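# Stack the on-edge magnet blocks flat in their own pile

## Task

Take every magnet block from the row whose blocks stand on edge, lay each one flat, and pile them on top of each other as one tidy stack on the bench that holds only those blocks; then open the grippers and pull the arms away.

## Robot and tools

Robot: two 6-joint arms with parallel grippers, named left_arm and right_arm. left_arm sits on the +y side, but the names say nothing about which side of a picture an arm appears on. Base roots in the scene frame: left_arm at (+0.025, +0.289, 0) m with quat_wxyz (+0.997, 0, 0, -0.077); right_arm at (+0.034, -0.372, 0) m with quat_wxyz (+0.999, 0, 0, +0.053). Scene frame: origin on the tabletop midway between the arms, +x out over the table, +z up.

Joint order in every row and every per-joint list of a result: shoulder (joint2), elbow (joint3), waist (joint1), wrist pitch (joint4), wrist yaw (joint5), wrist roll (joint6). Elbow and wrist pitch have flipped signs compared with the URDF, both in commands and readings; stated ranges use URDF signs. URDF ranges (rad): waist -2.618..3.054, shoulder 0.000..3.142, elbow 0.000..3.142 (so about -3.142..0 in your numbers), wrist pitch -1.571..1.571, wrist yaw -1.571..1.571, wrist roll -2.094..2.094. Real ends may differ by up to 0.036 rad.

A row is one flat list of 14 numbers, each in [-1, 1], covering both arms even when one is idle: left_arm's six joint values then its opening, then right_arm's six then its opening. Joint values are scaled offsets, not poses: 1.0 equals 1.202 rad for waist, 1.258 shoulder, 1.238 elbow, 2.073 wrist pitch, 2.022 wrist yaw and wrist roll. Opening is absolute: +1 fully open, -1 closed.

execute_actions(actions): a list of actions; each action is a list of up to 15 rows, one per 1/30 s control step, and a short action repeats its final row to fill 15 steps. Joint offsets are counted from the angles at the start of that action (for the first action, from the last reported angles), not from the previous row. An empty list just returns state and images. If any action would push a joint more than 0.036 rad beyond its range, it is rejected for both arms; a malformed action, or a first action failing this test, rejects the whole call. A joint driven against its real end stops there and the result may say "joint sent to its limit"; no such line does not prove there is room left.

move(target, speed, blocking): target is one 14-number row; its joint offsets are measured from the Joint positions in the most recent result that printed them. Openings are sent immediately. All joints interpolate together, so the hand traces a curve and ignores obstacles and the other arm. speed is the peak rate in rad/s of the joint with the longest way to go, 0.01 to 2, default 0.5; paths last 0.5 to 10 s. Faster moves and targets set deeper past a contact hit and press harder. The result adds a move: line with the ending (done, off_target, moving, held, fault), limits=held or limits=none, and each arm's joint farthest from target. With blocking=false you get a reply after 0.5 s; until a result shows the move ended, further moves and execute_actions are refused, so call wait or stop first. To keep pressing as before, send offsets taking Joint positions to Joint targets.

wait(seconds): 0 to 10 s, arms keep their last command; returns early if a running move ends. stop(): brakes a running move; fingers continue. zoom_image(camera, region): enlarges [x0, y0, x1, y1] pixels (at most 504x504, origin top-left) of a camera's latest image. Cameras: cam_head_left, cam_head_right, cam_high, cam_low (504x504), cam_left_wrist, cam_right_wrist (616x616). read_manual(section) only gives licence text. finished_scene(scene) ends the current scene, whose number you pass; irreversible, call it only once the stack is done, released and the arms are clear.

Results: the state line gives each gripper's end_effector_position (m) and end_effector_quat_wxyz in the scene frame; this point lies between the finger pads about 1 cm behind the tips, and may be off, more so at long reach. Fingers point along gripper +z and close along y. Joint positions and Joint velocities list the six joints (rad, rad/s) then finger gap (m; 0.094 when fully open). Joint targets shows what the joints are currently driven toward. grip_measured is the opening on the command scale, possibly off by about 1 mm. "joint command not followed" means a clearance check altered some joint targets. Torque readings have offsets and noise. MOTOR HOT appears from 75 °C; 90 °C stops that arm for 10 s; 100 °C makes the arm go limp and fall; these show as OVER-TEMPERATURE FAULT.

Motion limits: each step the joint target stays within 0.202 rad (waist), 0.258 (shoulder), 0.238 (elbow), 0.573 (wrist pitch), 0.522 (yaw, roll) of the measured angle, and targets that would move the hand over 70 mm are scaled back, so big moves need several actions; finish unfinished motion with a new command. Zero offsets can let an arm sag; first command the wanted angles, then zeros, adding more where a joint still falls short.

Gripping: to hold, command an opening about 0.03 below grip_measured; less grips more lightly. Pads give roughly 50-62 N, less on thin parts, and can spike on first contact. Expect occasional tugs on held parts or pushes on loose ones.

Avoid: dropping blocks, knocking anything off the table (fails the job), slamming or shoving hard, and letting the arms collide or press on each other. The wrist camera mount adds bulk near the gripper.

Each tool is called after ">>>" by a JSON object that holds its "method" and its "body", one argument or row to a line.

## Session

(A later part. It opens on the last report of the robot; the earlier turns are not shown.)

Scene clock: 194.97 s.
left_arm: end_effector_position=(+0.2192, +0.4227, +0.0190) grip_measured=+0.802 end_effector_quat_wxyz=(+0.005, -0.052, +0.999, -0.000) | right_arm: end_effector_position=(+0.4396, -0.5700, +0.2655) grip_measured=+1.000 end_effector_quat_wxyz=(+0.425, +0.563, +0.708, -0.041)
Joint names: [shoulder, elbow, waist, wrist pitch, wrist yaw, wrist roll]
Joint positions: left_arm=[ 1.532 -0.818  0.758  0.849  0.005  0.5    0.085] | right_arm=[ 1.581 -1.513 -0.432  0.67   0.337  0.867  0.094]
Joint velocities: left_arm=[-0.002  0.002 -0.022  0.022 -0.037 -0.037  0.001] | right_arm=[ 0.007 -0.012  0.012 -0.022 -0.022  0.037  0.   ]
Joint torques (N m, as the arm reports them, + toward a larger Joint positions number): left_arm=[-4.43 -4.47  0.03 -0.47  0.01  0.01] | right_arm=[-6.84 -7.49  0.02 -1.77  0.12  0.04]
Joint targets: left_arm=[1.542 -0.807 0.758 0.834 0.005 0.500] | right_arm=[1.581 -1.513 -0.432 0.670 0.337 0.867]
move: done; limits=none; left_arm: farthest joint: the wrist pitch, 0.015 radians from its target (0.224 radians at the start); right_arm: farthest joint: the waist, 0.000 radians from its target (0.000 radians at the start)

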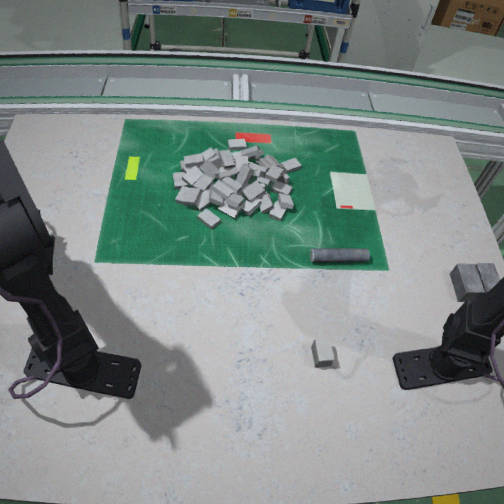

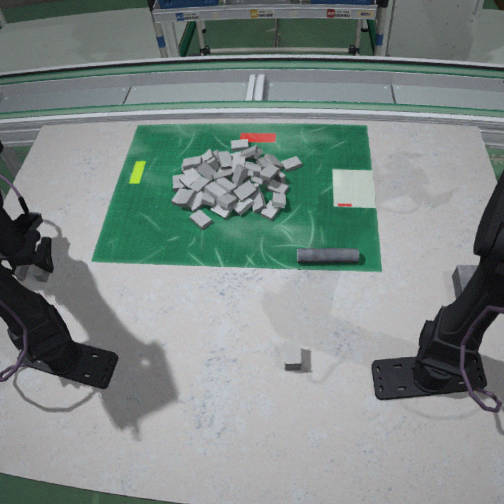

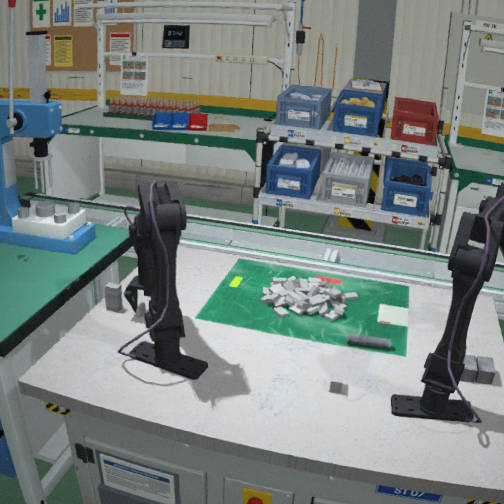

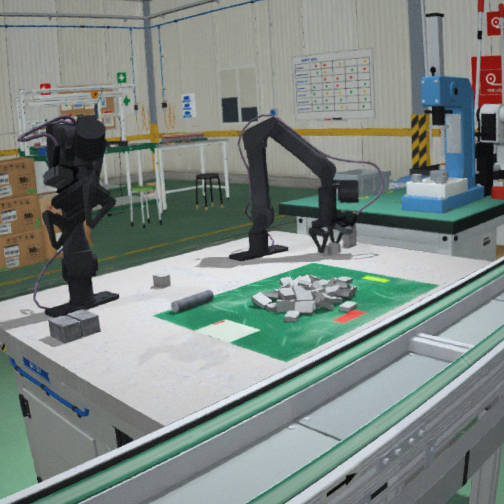

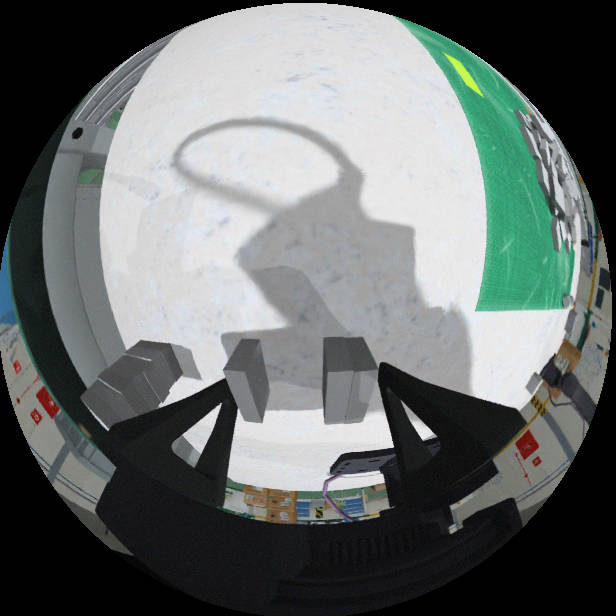

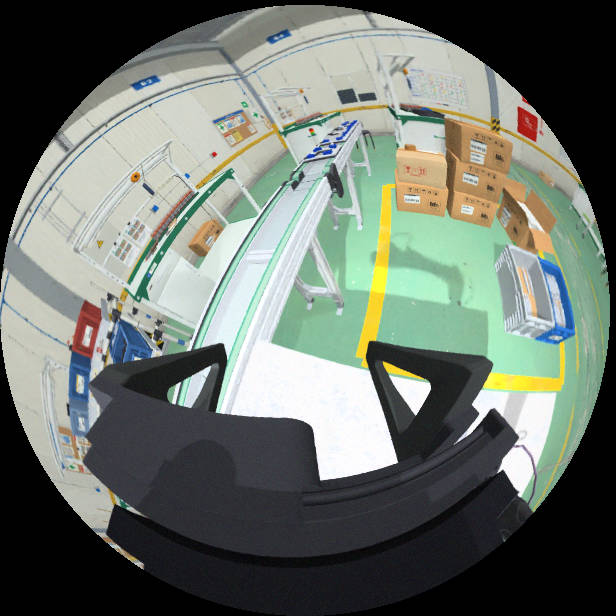

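>>> {"method": "execute_actions", "body": {
  "actions": [
    [[0.018,0,0,-0.007,0,0,0.75,0,0,0,0,0,0,1]],
    [[0,0,0,0,0,0,0.7,0,0,0,0,0,0,1],[0,0,0,0,0,0,0.66,0,0,0,0,0,0,1],[0,0,0,0,0,0,0.62,0,0,0,0,0,0,1],[0,0,0,0,0,0,0.58,0,0,0,0,0,0,1],[0,0,0,0,0,0,0.54,0,0,0,0,0,0,1],[0,0,0,0,0,0,0.5,0,0,0,0,0,0,1],[0,0,0,0,0,0,0.46,0,0,0,0,0,0,1],[0,0,0,0,0,0,0.42,0,0,0,0,0,0,1],[0,0,0,0,0,0,0.38,0,0,0,0,0,0,1],[0,0,0,0,0,0,0.34,0,0,0,0,0,0,1],[0,0,0,0,0,0,0.3,0,0,0,0,0,0,1],[0,0,0,0,0,0,0.26,0,0,0,0,0,0,1],[0,0,0,0,0,0,0.22,0,0,0,0,0,0,1],[0,0,0,0,0,0,0.18,0,0,0,0,0,0,1],[0,0,0,0,0,0,0.14,0,0,0,0,0,0,1]],
    [[0,0,0,0,0,0,0.1,0,0,0,0,0,0,1],[0,0,0,0,0,0,0.06,0,0,0,0,0,0,1],[0,0,0,0,0,0,0.02,0,0,0,0,0,0,1],[0,0,0,0,0,0,-0.02,0,0,0,0,0,0,1],[0,0,0,0,0,0,-0.06,0,0,0,0,0,0,1],[0,0,0,0,0,0,-0.1,0,0,0,0,0,0,1],[0,0,0,0,0,0,-0.14,0,0,0,0,0,0,1],[0,0,0,0,0,0,-0.18,0,0,0,0,0,0,1],[0,0,0,0,0,0,-0.22,0,0,0,0,0,0,1],[0,0,0,0,0,0,-0.26,0,0,0,0,0,0,1],[0,0,0,0,0,0,-0.3,0,0,0,0,0,0,1],[0,0,0,0,0,0,-0.35,0,0,0,0,0,0,1],[0,0,0,0,0,0,-0.4,0,0,0,0,0,0,1]]
  ]
}}

Scene clock: 207.90 s.
left_arm: end_effector_position=(+0.2184, +0.4222, +0.0165) grip_measured=-0.311 end_effector_quat_wxyz=(+0.000, -0.052, +0.999, -0.003) | right_arm: end_effector_position=(+0.4396, -0.5700, +0.2655) grip_measured=+1.000 end_effector_quat_wxyz=(+0.425, +0.563, +0.708, -0.041)
Joint names: [shoulder, elbow, waist, wrist pitch, wrist yaw, wrist roll]
Joint positions: left_arm=[ 1.543 -0.818  0.758  0.849  0.005  0.5    0.032] | right_arm=[ 1.581 -1.513 -0.432  0.67   0.337  0.867  0.094]
Joint velocities: left_arm=[-0.002  0.002 -0.032 -0.095  0.007  0.007  0.001] | right_arm=[ 0.007  0.012  0.002  0.022  0.037 -0.066  0.   ]
Joint torques (N m, as the arm reports them, + toward a larger Joint positions number): left_arm=[-5.31 -5.19 -0.06 -0.26  0.01  0.  ] | right_arm=[-6.89 -7.5   0.04 -1.79  0.13  0.04]
Joint targets: left_arm=[1.543 -0.818 0.758 0.849 0.005 0.500] | right_arm=[1.581 -1.513 -0.432 0.670 0.337 0.867]

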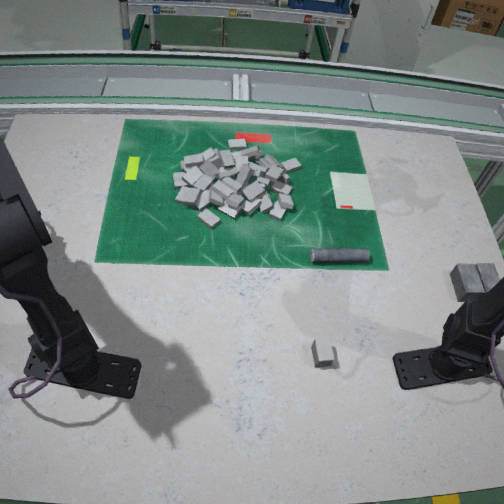

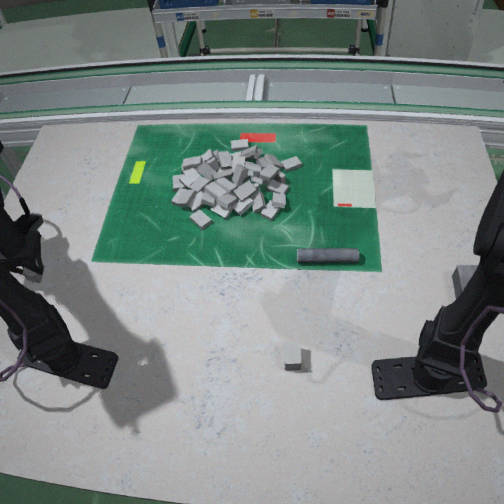

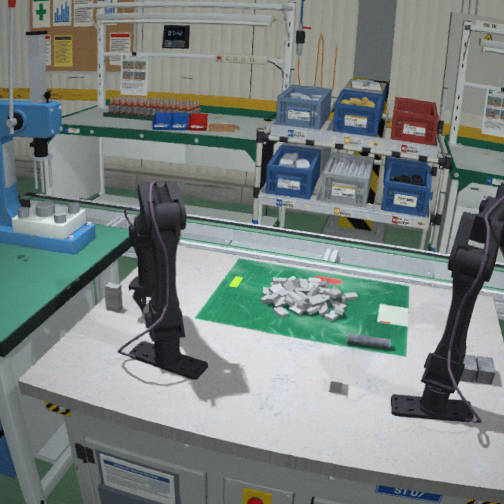

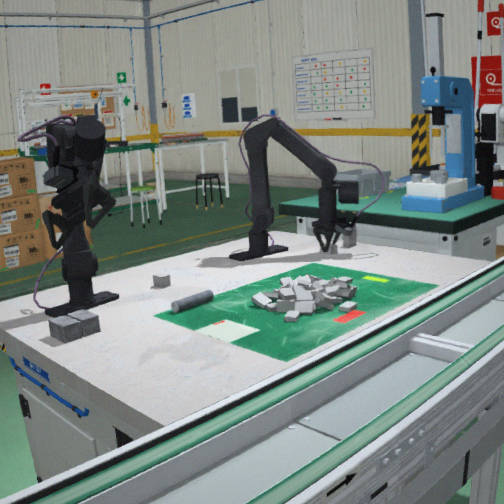

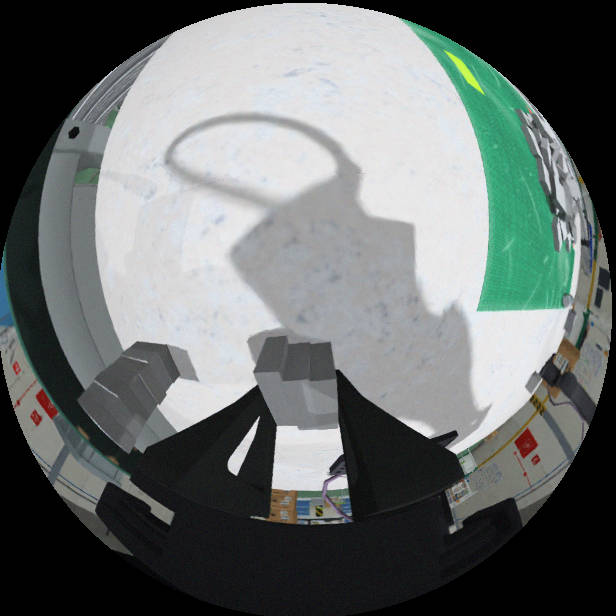

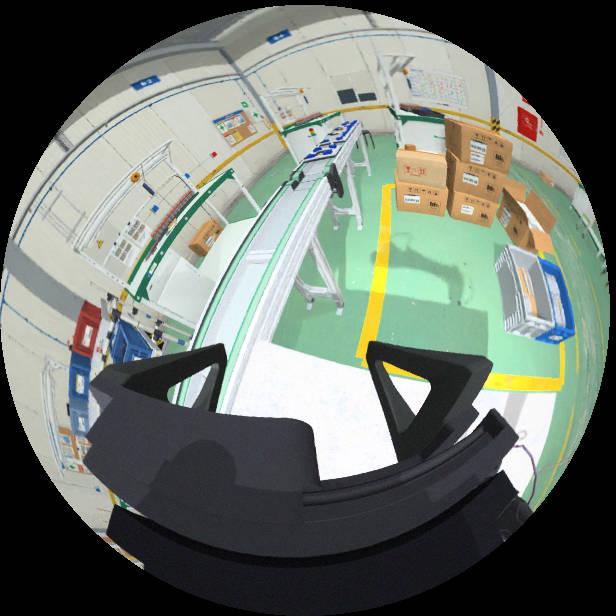

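>>> {"method": "move", "body": {
  "target": [-0.07,-0.14,0,0.1,0,0,-0.42,0,0,0,0,0,0,1],
  "speed": 0.4
}}

>>> {"method": "move", "body": {
  "target": [-0.015,-0.02,-1,0,0,0.53,-0.42,0,0,0,0,0,0,1],
  "speed": 0.9
}}

>>> {"method": "move", "body": {
  "target": [0.045,0.045,-0.34,-0.05,0,0,-0.42,0,0,0,0,0,0,1],
  "speed": 0.6
}}

Scene clock: 216.07 s.
left_arm: end_effector_position=(+0.2262, +0.4276, +0.0657) grip_measured=-0.311 end_effector_quat_wxyz=(+0.012, -0.052, +0.999, +0.004) | right_arm: end_effector_position=(+0.4396, -0.5700, +0.2655) grip_measured=+1.000 end_effector_quat_wxyz=(+0.425, +0.563, +0.708, -0.041)
Joint names: [shoulder, elbow, waist, wrist pitch, wrist yaw, wrist roll]
Joint positions: left_arm=[ 1.478 -0.967  0.758  1.036  0.005  0.5    0.032] | right_arm=[ 1.581 -1.513 -0.432  0.67   0.337  0.867  0.094]
Joint velocities: left_arm=[-0.002  0.017 -0.007  0.066  0.007 -0.022 -0.001] | right_arm=[-0.012 -0.012  0.002  0.066 -0.037 -0.037  0.   ]
Joint torques (N m, as the arm reports them, + toward a larger Joint positions number): left_arm=[-6.95 -7.38 -0.02 -0.11  0.    0.  ] | right_arm=[-6.89 -7.55 -0.06 -1.79  0.13  0.03]
Joint targets: left_arm=[1.455 -0.991 0.758 1.056 0.005 0.500] | right_arm=[1.581 -1.513 -0.432 0.670 0.337 0.867]
move: off_target (left_arm); limits=none; left_arm: farthest joint: the elbow, 0.024 radians from its target (0.173 radians at the start); right_arm: farthest joint: the waist, 0.000 radians from its target (0.000 radians at the start)

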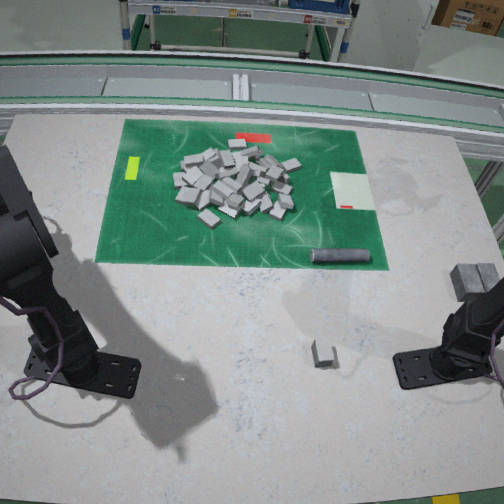

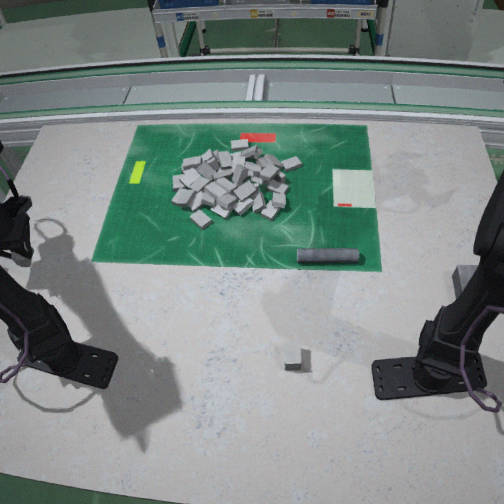

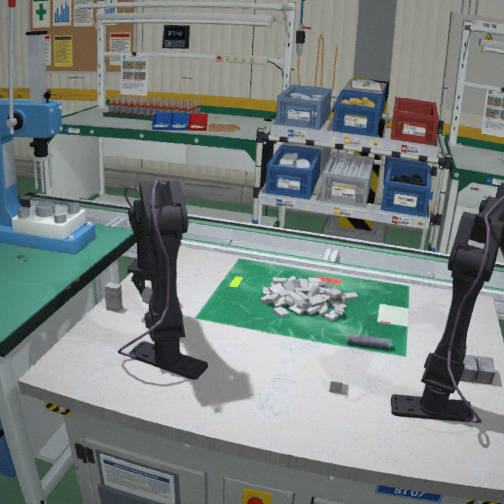

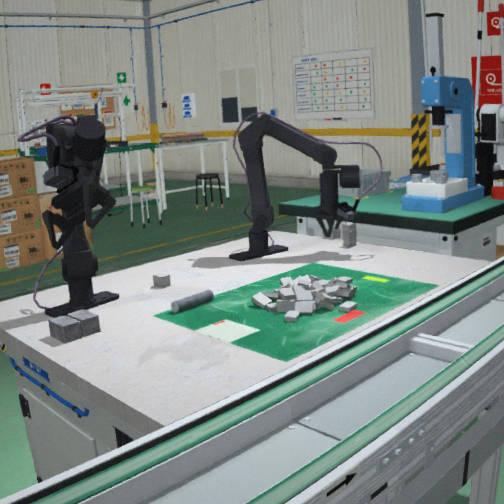

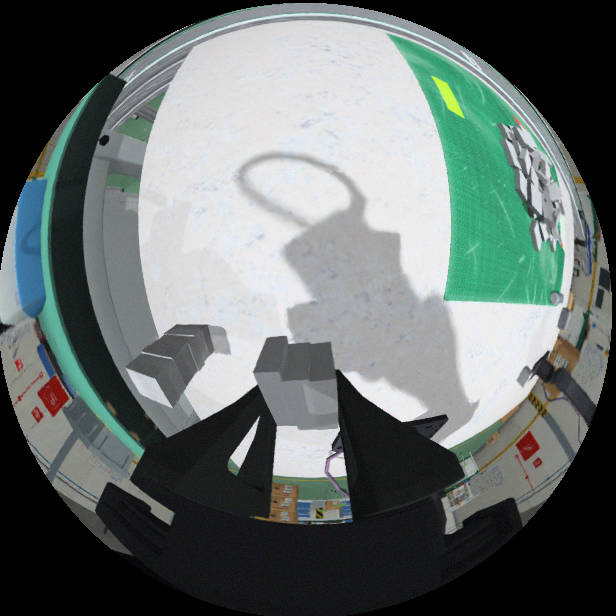

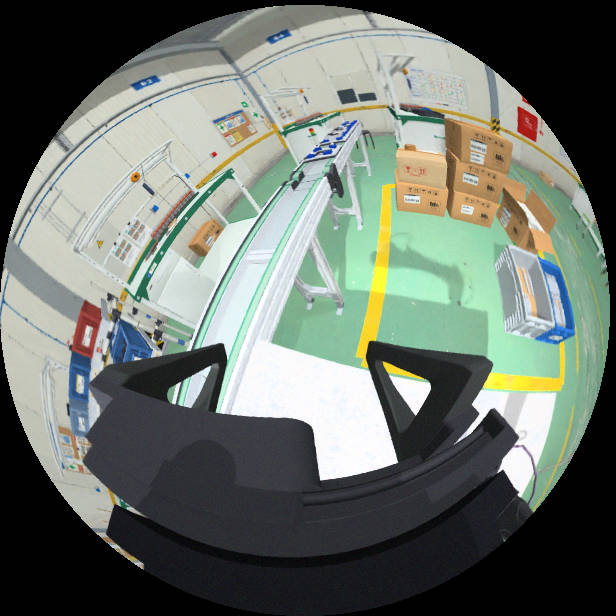

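Scene clock: 218.30 s.
left_arm: end_effector_position=(+0.2277, +0.1521, +0.0657) grip_measured=-0.311 end_effector_quat_wxyz=(+0.012, +0.882, +0.472, +0.003) | right_arm: end_effector_position=(+0.4396, -0.5700, +0.2655) grip_measured=+1.000 end_effector_quat_wxyz=(+0.425, +0.563, +0.708, -0.041)
Joint names: [shoulder, elbow, waist, wrist pitch, wrist yaw, wrist roll]
Joint positions: left_arm=[ 1.478 -0.967 -0.439  1.036  0.005  1.565  0.032] | right_arm=[ 1.581 -1.513 -0.432  0.67   0.337  0.867  0.094]
Joint velocities: left_arm=[-0.012  0.002 -0.007  0.022  0.037 -0.037  0.   ] | right_arm=[-0.012  0.017 -0.022  0.007  0.007 -0.022  0.   ]
Joint torques (N m, as the arm reports them, + toward a larger Joint positions number): left_arm=[-6.58 -7.45 -0.38 -0.33  0.01  0.03] | right_arm=[-6.82 -7.52  0.   -1.79  0.14  0.03]
Joint targets: left_arm=[1.459 -0.992 -0.443 1.036 0.005 1.571] | right_arm=[1.581 -1.513 -0.432 0.670 0.337 0.867]
move: off_target (left_arm); limits=none; left_arm: farthest joint: the elbow, 0.024 radians from its target (0.024 radians at the start); right_arm: farthest joint: the waist, 0.000 radians from its target (0.000 radians at the start)

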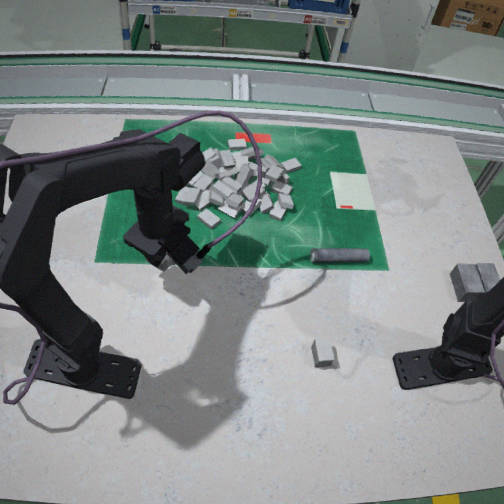

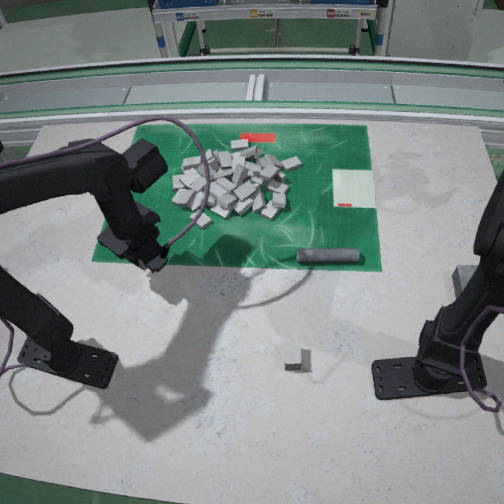

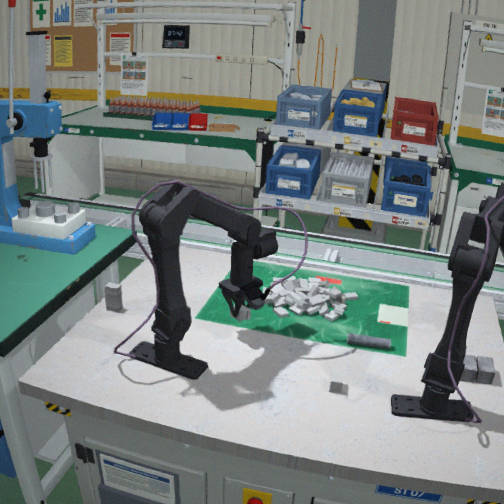

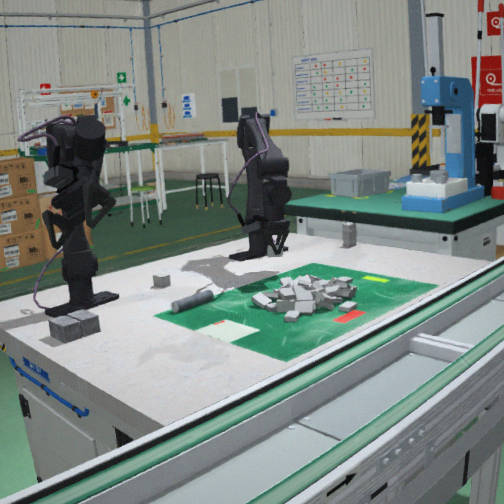

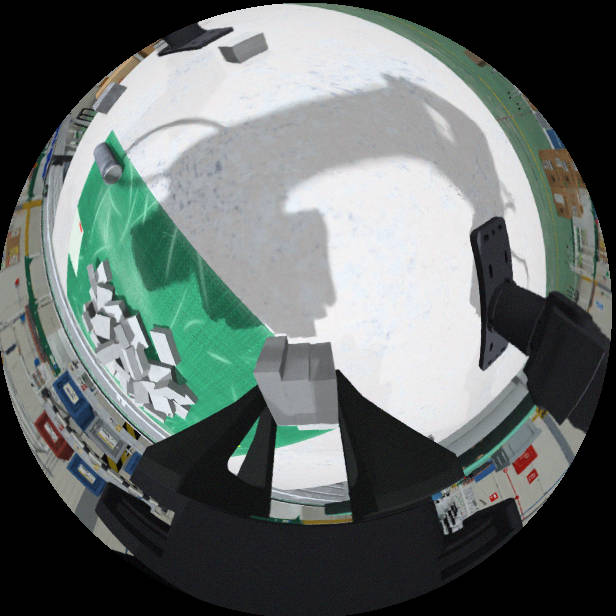

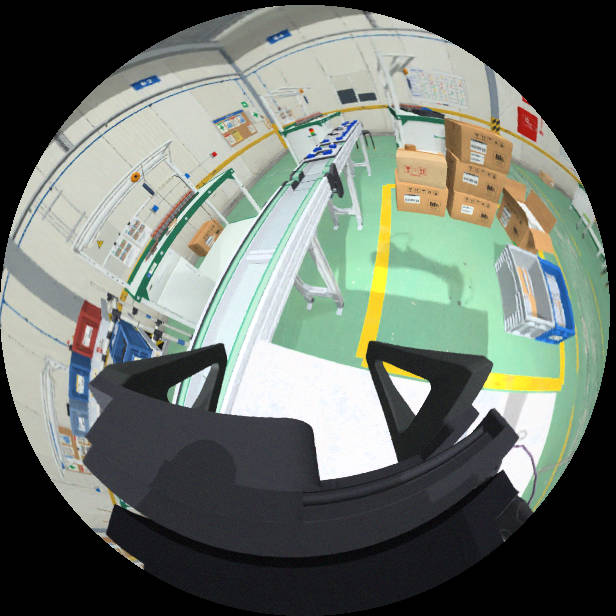

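Scene clock: 219.60 s.
left_arm: end_effector_position=(+0.1595, +0.0815, +0.0413) grip_measured=-0.311 end_effector_quat_wxyz=(+0.006, +0.958, +0.286, +0.000) | right_arm: end_effector_position=(+0.4396, -0.5700, +0.2655) grip_measured=+1.000 end_effector_quat_wxyz=(+0.425, +0.563, +0.708, -0.041)
Joint names: [shoulder, elbow, waist, wrist pitch, wrist yaw, wrist roll]
Joint positions: left_arm=[ 1.532 -0.916 -0.843  0.943  0.003  1.565  0.032] | right_arm=[ 1.581 -1.513 -0.432  0.67   0.337  0.867  0.094]
Joint velocities: left_arm=[-0.012 -0.002 -0.032 -0.022  0.095 -0.037  0.   ] | right_arm=[-0.002 -0.007  0.007 -0.022  0.066  0.037  0.   ]
Joint torques (N m, as the arm reports them, + toward a larger Joint positions number): left_arm=[-5.26 -5.18 -0.36 -0.41  0.    0.  ] | right_arm=[-6.88 -7.55 -0.01 -1.79  0.12  0.02]
Joint targets: left_arm=[1.535 -0.912 -0.848 0.932 0.005 1.565] | right_arm=[1.581 -1.513 -0.432 0.670 0.337 0.867]
move: done; limits=none; left_arm: farthest joint: the wrist pitch, 0.011 radians from its target (0.104 radians at the start); right_arm: farthest joint: the waist, 0.000 radians from its target (0.000 radians at the start)

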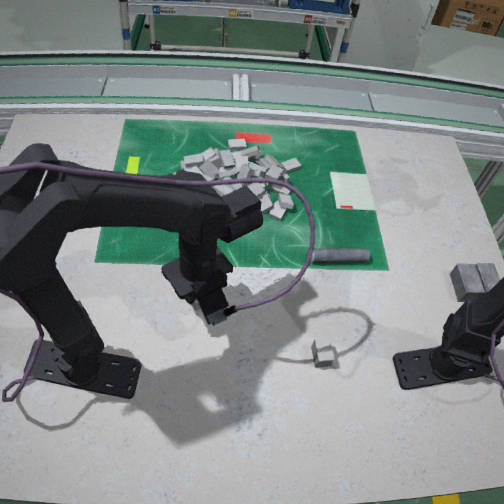

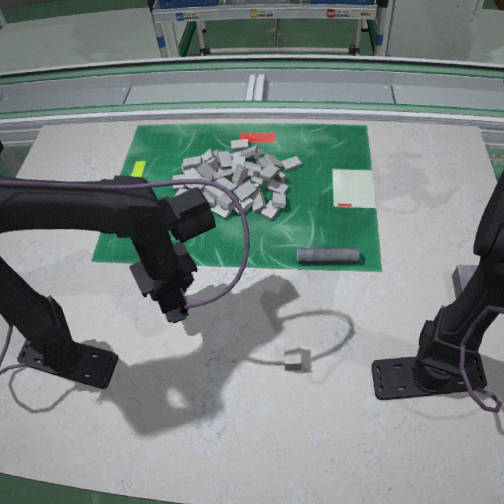

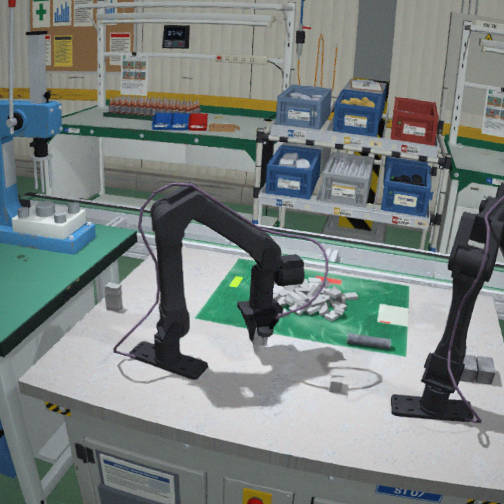

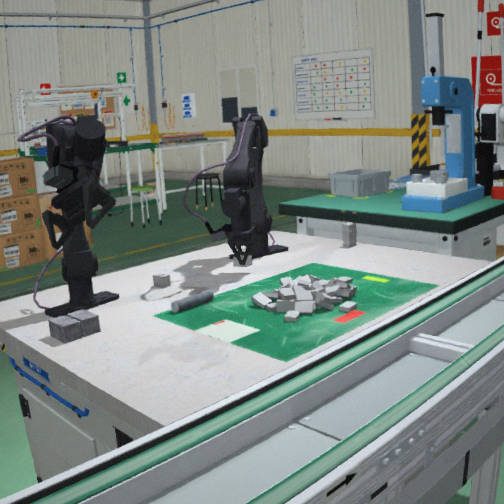

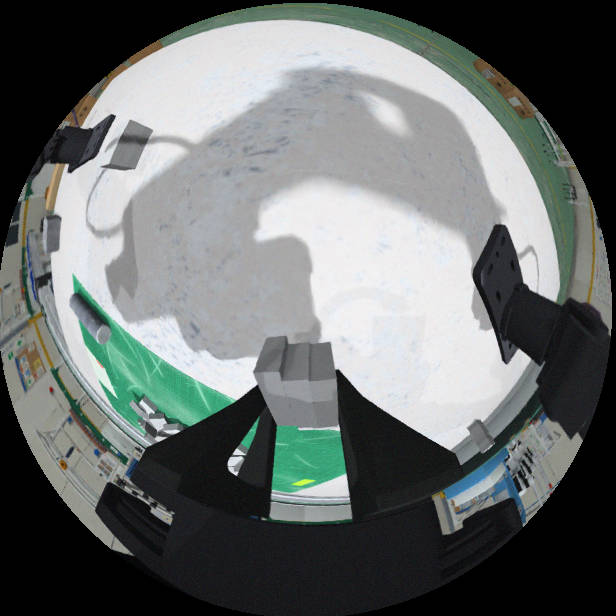

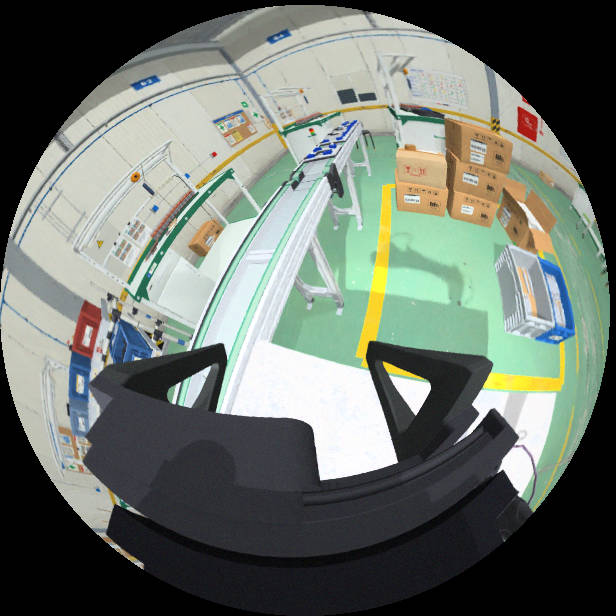

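>>> {"method": "move", "body": {
  "target": [0.04,0.051,0,-0.054,0,0,-0.42,0,0,0,0,0,0,1],
  "speed": 0.12
}}

>>> {"method": "move", "body": {
  "target": [0,0,0,0,0,0,1,0,0,0,0,0,0,1]
}}

>>> {"method": "move", "body": {
  "target": [-0.03,-0.02,0,0,0,-0.779,1,0,0,0,0,0,0,1],
  "speed": 1.2
}}

Scene clock: 226.27 s.
left_arm: end_effector_position=(+0.1597, +0.0811, +0.0174) grip_measured=-0.311 end_effector_quat_wxyz=(+0.004, +0.958, +0.286, -0.001) | right_arm: end_effector_position=(+0.4396, -0.5700, +0.2655) grip_measured=+1.000 end_effector_quat_wxyz=(+0.425, +0.563, +0.708, -0.041)
Joint names: [shoulder, elbow, waist, wrist pitch, wrist yaw, wrist roll]
Joint positions: left_arm=[ 1.579 -0.857 -0.843  0.842  0.003  1.565  0.032] | right_arm=[ 1.581 -1.513 -0.432  0.67   0.337  0.867  0.094]
Joint velocities: left_arm=[ 0.002 -0.002 -0.012 -0.037  0.051  0.022 -0.   ] | right_arm=[-0.002  0.032  0.002  0.051 -0.051 -0.007  0.   ]
Joint torques (N m, as the arm reports them, + toward a larger Joint positions number): left_arm=[-5.44 -4.93 -0.01 -0.4   0.    0.  ] | right_arm=[-6.87 -7.55  0.04 -1.8   0.14  0.02]
Joint targets: left_arm=[1.582 -0.853 -0.843 0.831 0.003 1.565] | right_arm=[1.581 -1.513 -0.432 0.670 0.337 0.867]
move: done; limits=none; left_arm: farthest joint: the wrist pitch, 0.011 radians from its target (0.112 radians at the start); right_arm: farthest joint: the waist, 0.000 radians from its target (0.000 radians at the start)

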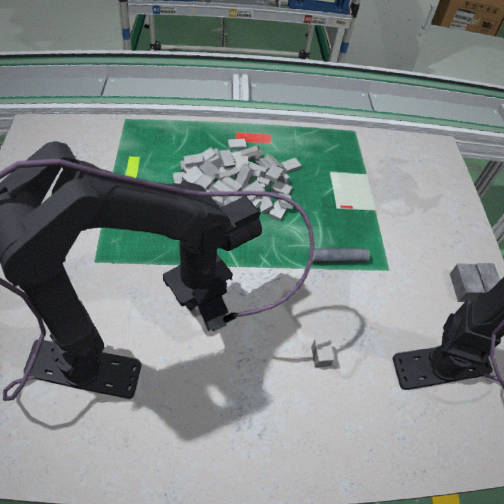

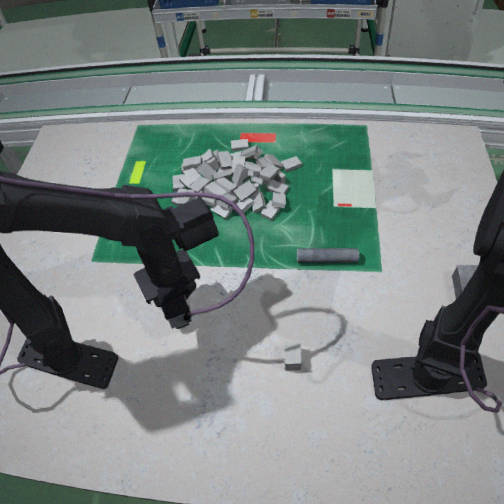

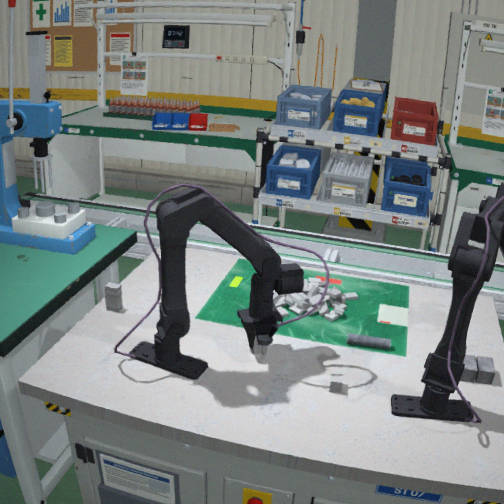

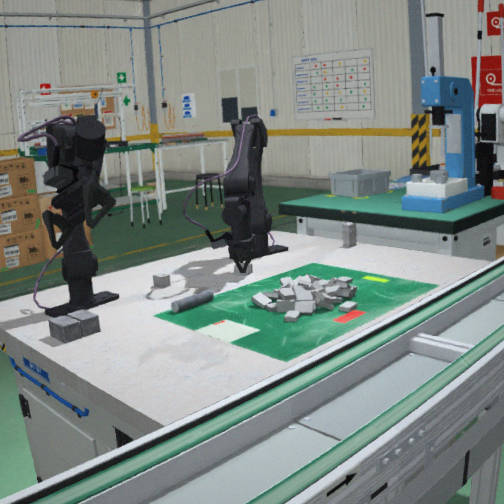

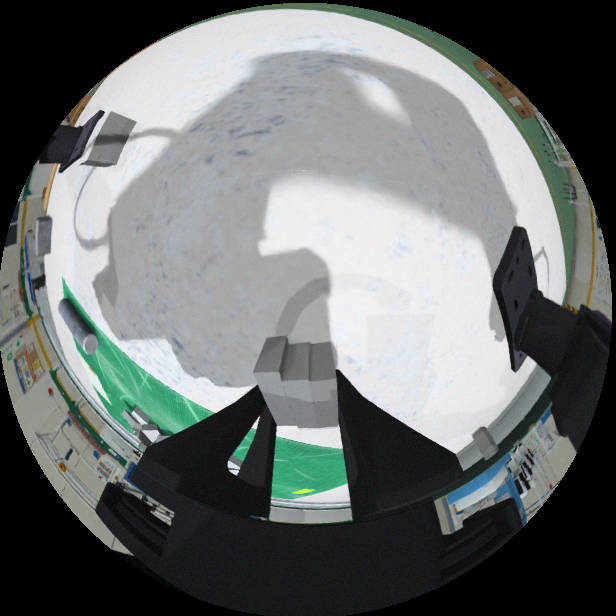

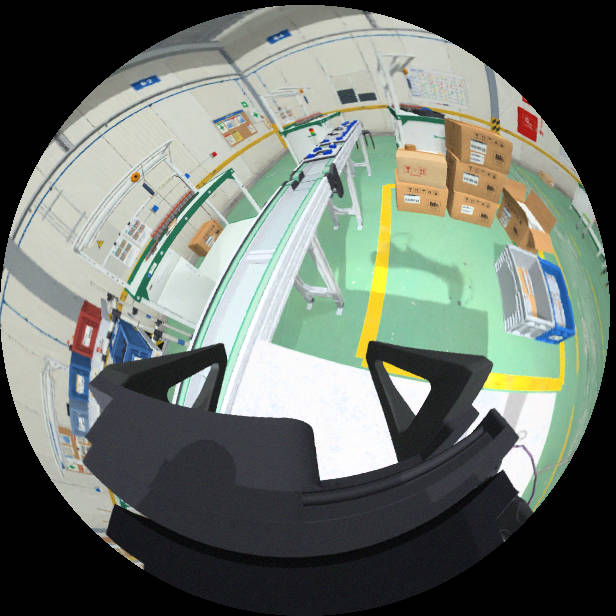

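Scene clock: 226.77 s.
left_arm: end_effector_position=(+0.1597, +0.0811, +0.0174) grip_measured=+1.000 end_effector_quat_wxyz=(+0.004, +0.958, +0.286, -0.001) | right_arm: end_effector_position=(+0.4396, -0.5700, +0.2655) grip_measured=+1.000 end_effector_quat_wxyz=(+0.425, +0.563, +0.708, -0.041)
Joint names: [shoulder, elbow, waist, wrist pitch, wrist yaw, wrist roll]
Joint positions: left_arm=[ 1.579 -0.857 -0.843  0.842  0.003  1.565  0.094] | right_arm=[ 1.581 -1.513 -0.432  0.67   0.337  0.867  0.094]
Joint velocities: left_arm=[ 0.002  0.007  0.002  0.125  0.022 -0.066  0.   ] | right_arm=[-0.002  0.002  0.012 -0.022 -0.066  0.081  0.   ]
Joint torques (N m, as the arm reports them, + toward a larger Joint positions number): left_arm=[-5.69 -5.21 -0.03 -0.29  0.    0.  ] | right_arm=[-6.86 -7.53 -0.05 -1.8   0.13  0.04]
Joint targets: left_arm=[1.579 -0.857 -0.843 0.842 0.003 1.565] | right_arm=[1.581 -1.513 -0.432 0.670 0.337 0.867]
move: done; limits=none; left_arm: farthest joint: the waist, 0.000 radians from its target (0.000 radians at the start); right_arm: farthest joint: the waist, 0.000 radians from its target (0.000 radians at the start)

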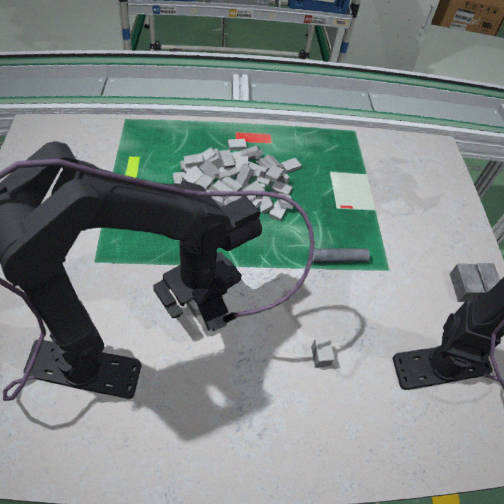

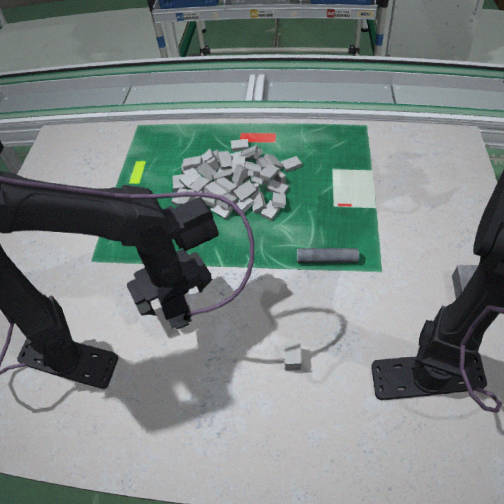

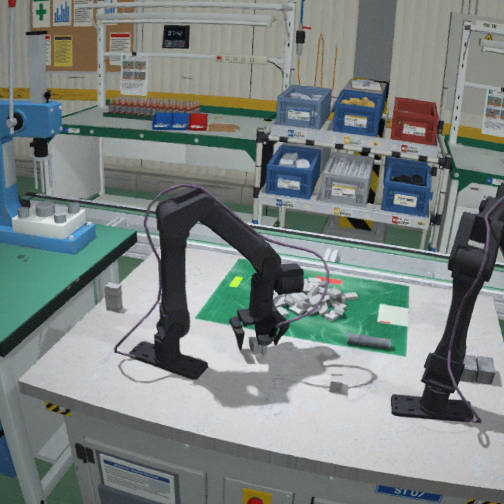

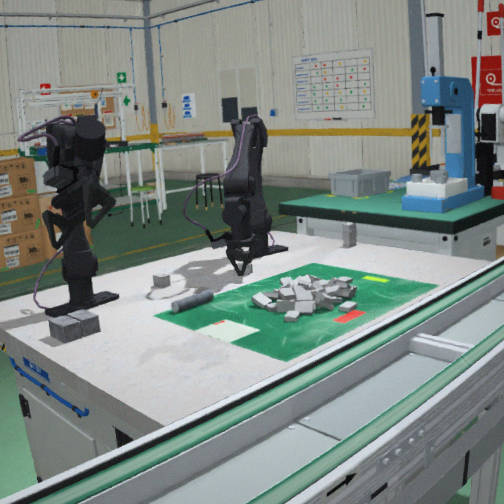

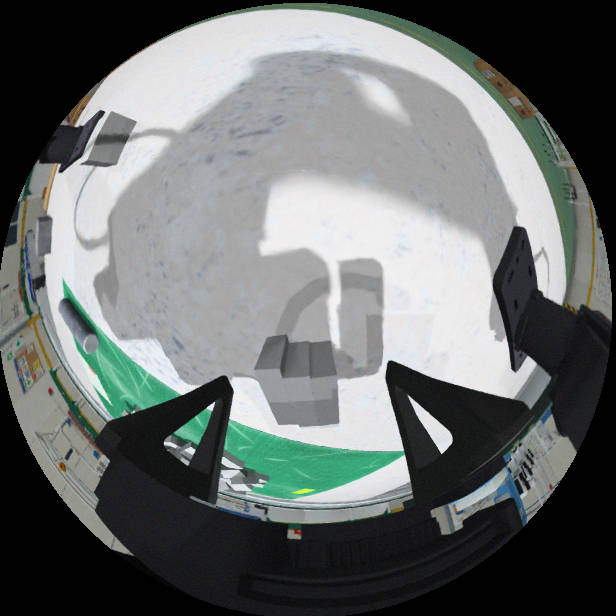

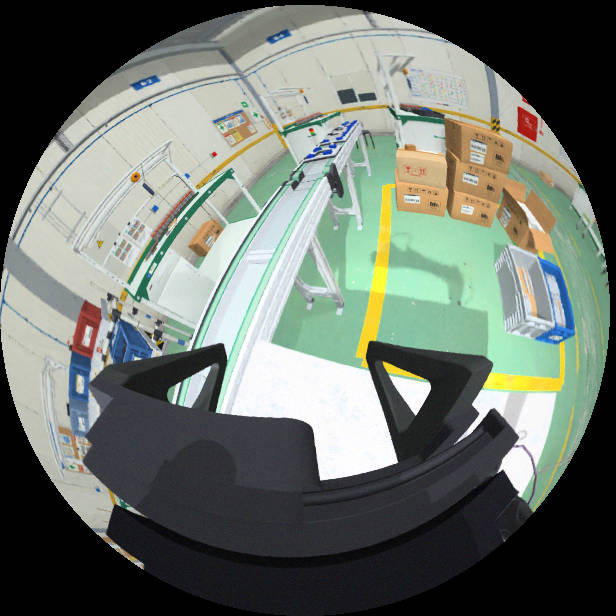

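Scene clock: 229.07 s.
left_arm: end_effector_position=(+0.1605, +0.0798, +0.0209) grip_measured=+1.000 end_effector_quat_wxyz=(+0.009, +0.476, +0.879, -0.007) | right_arm: end_effector_position=(+0.4396, -0.5700, +0.2655) grip_measured=+1.000 end_effector_quat_wxyz=(+0.425, +0.563, +0.708, -0.041)
Joint names: [shoulder, elbow, waist, wrist pitch, wrist yaw, wrist roll]
Joint positions: left_arm=[ 1.563 -0.857 -0.843  0.842  0.003 -0.004  0.094] | right_arm=[ 1.581 -1.513 -0.432  0.67   0.337  0.867  0.094]
Joint velocities: left_arm=[ 0.002  0.012 -0.002  0.095  0.051 -0.037  0.   ] | right_arm=[-0.007  0.012 -0.007 -0.066  0.022  0.007  0.   ]
Joint torques (N m, as the arm reports them, + toward a larger Joint positions number): left_arm=[-7.31 -7.09  0.01 -0.33  0.01 -0.06] | right_arm=[-6.88 -7.56  0.03 -1.79  0.12  0.03]
Joint targets: left_arm=[1.541 -0.882 -0.843 0.842 0.003 -0.010] | right_arm=[1.581 -1.513 -0.432 0.670 0.337 0.867]
move: off_target (left_arm); limits=none; left_arm: farthest joint: the elbow, 0.024 radians from its target (0.024 radians at the start); right_arm: farthest joint: the waist, 0.000 radians from its target (0.000 radians at the start)

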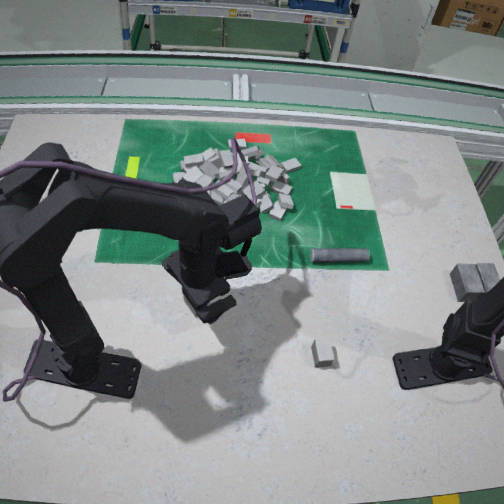

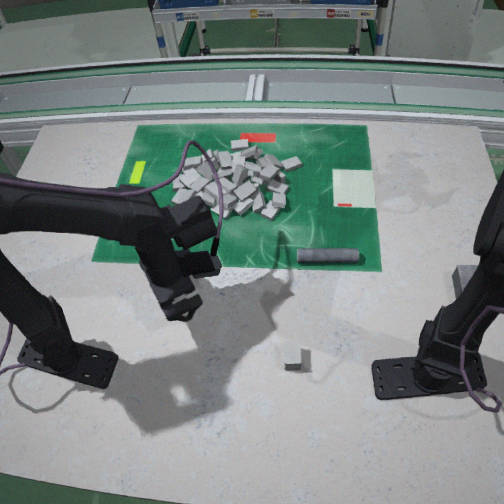

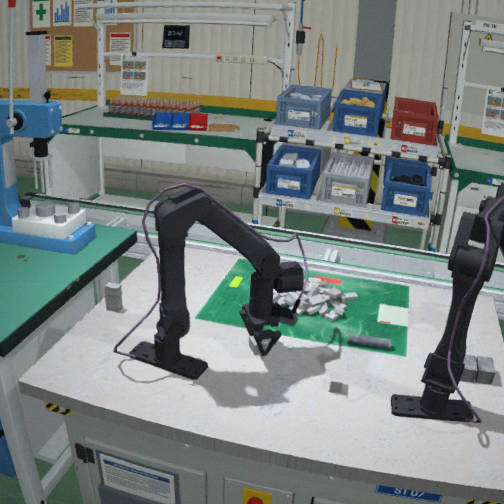

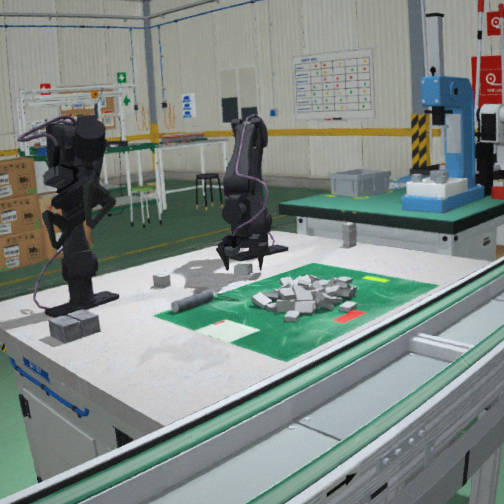

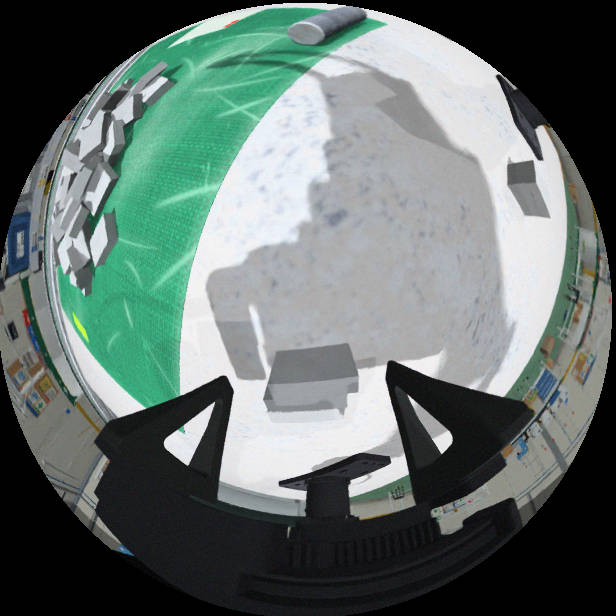

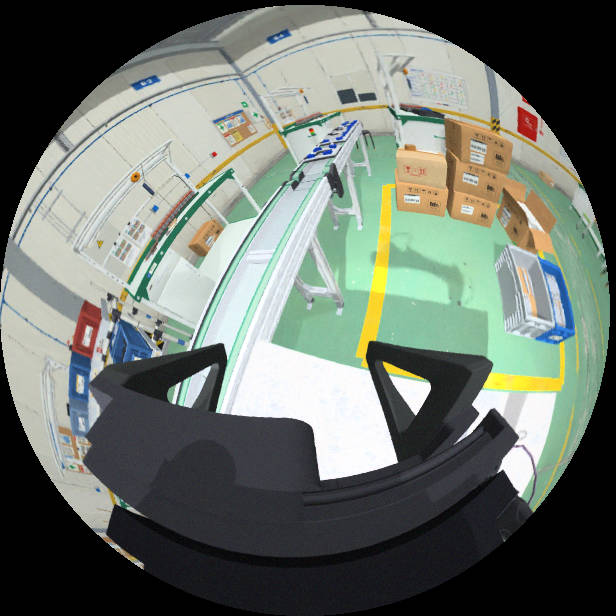

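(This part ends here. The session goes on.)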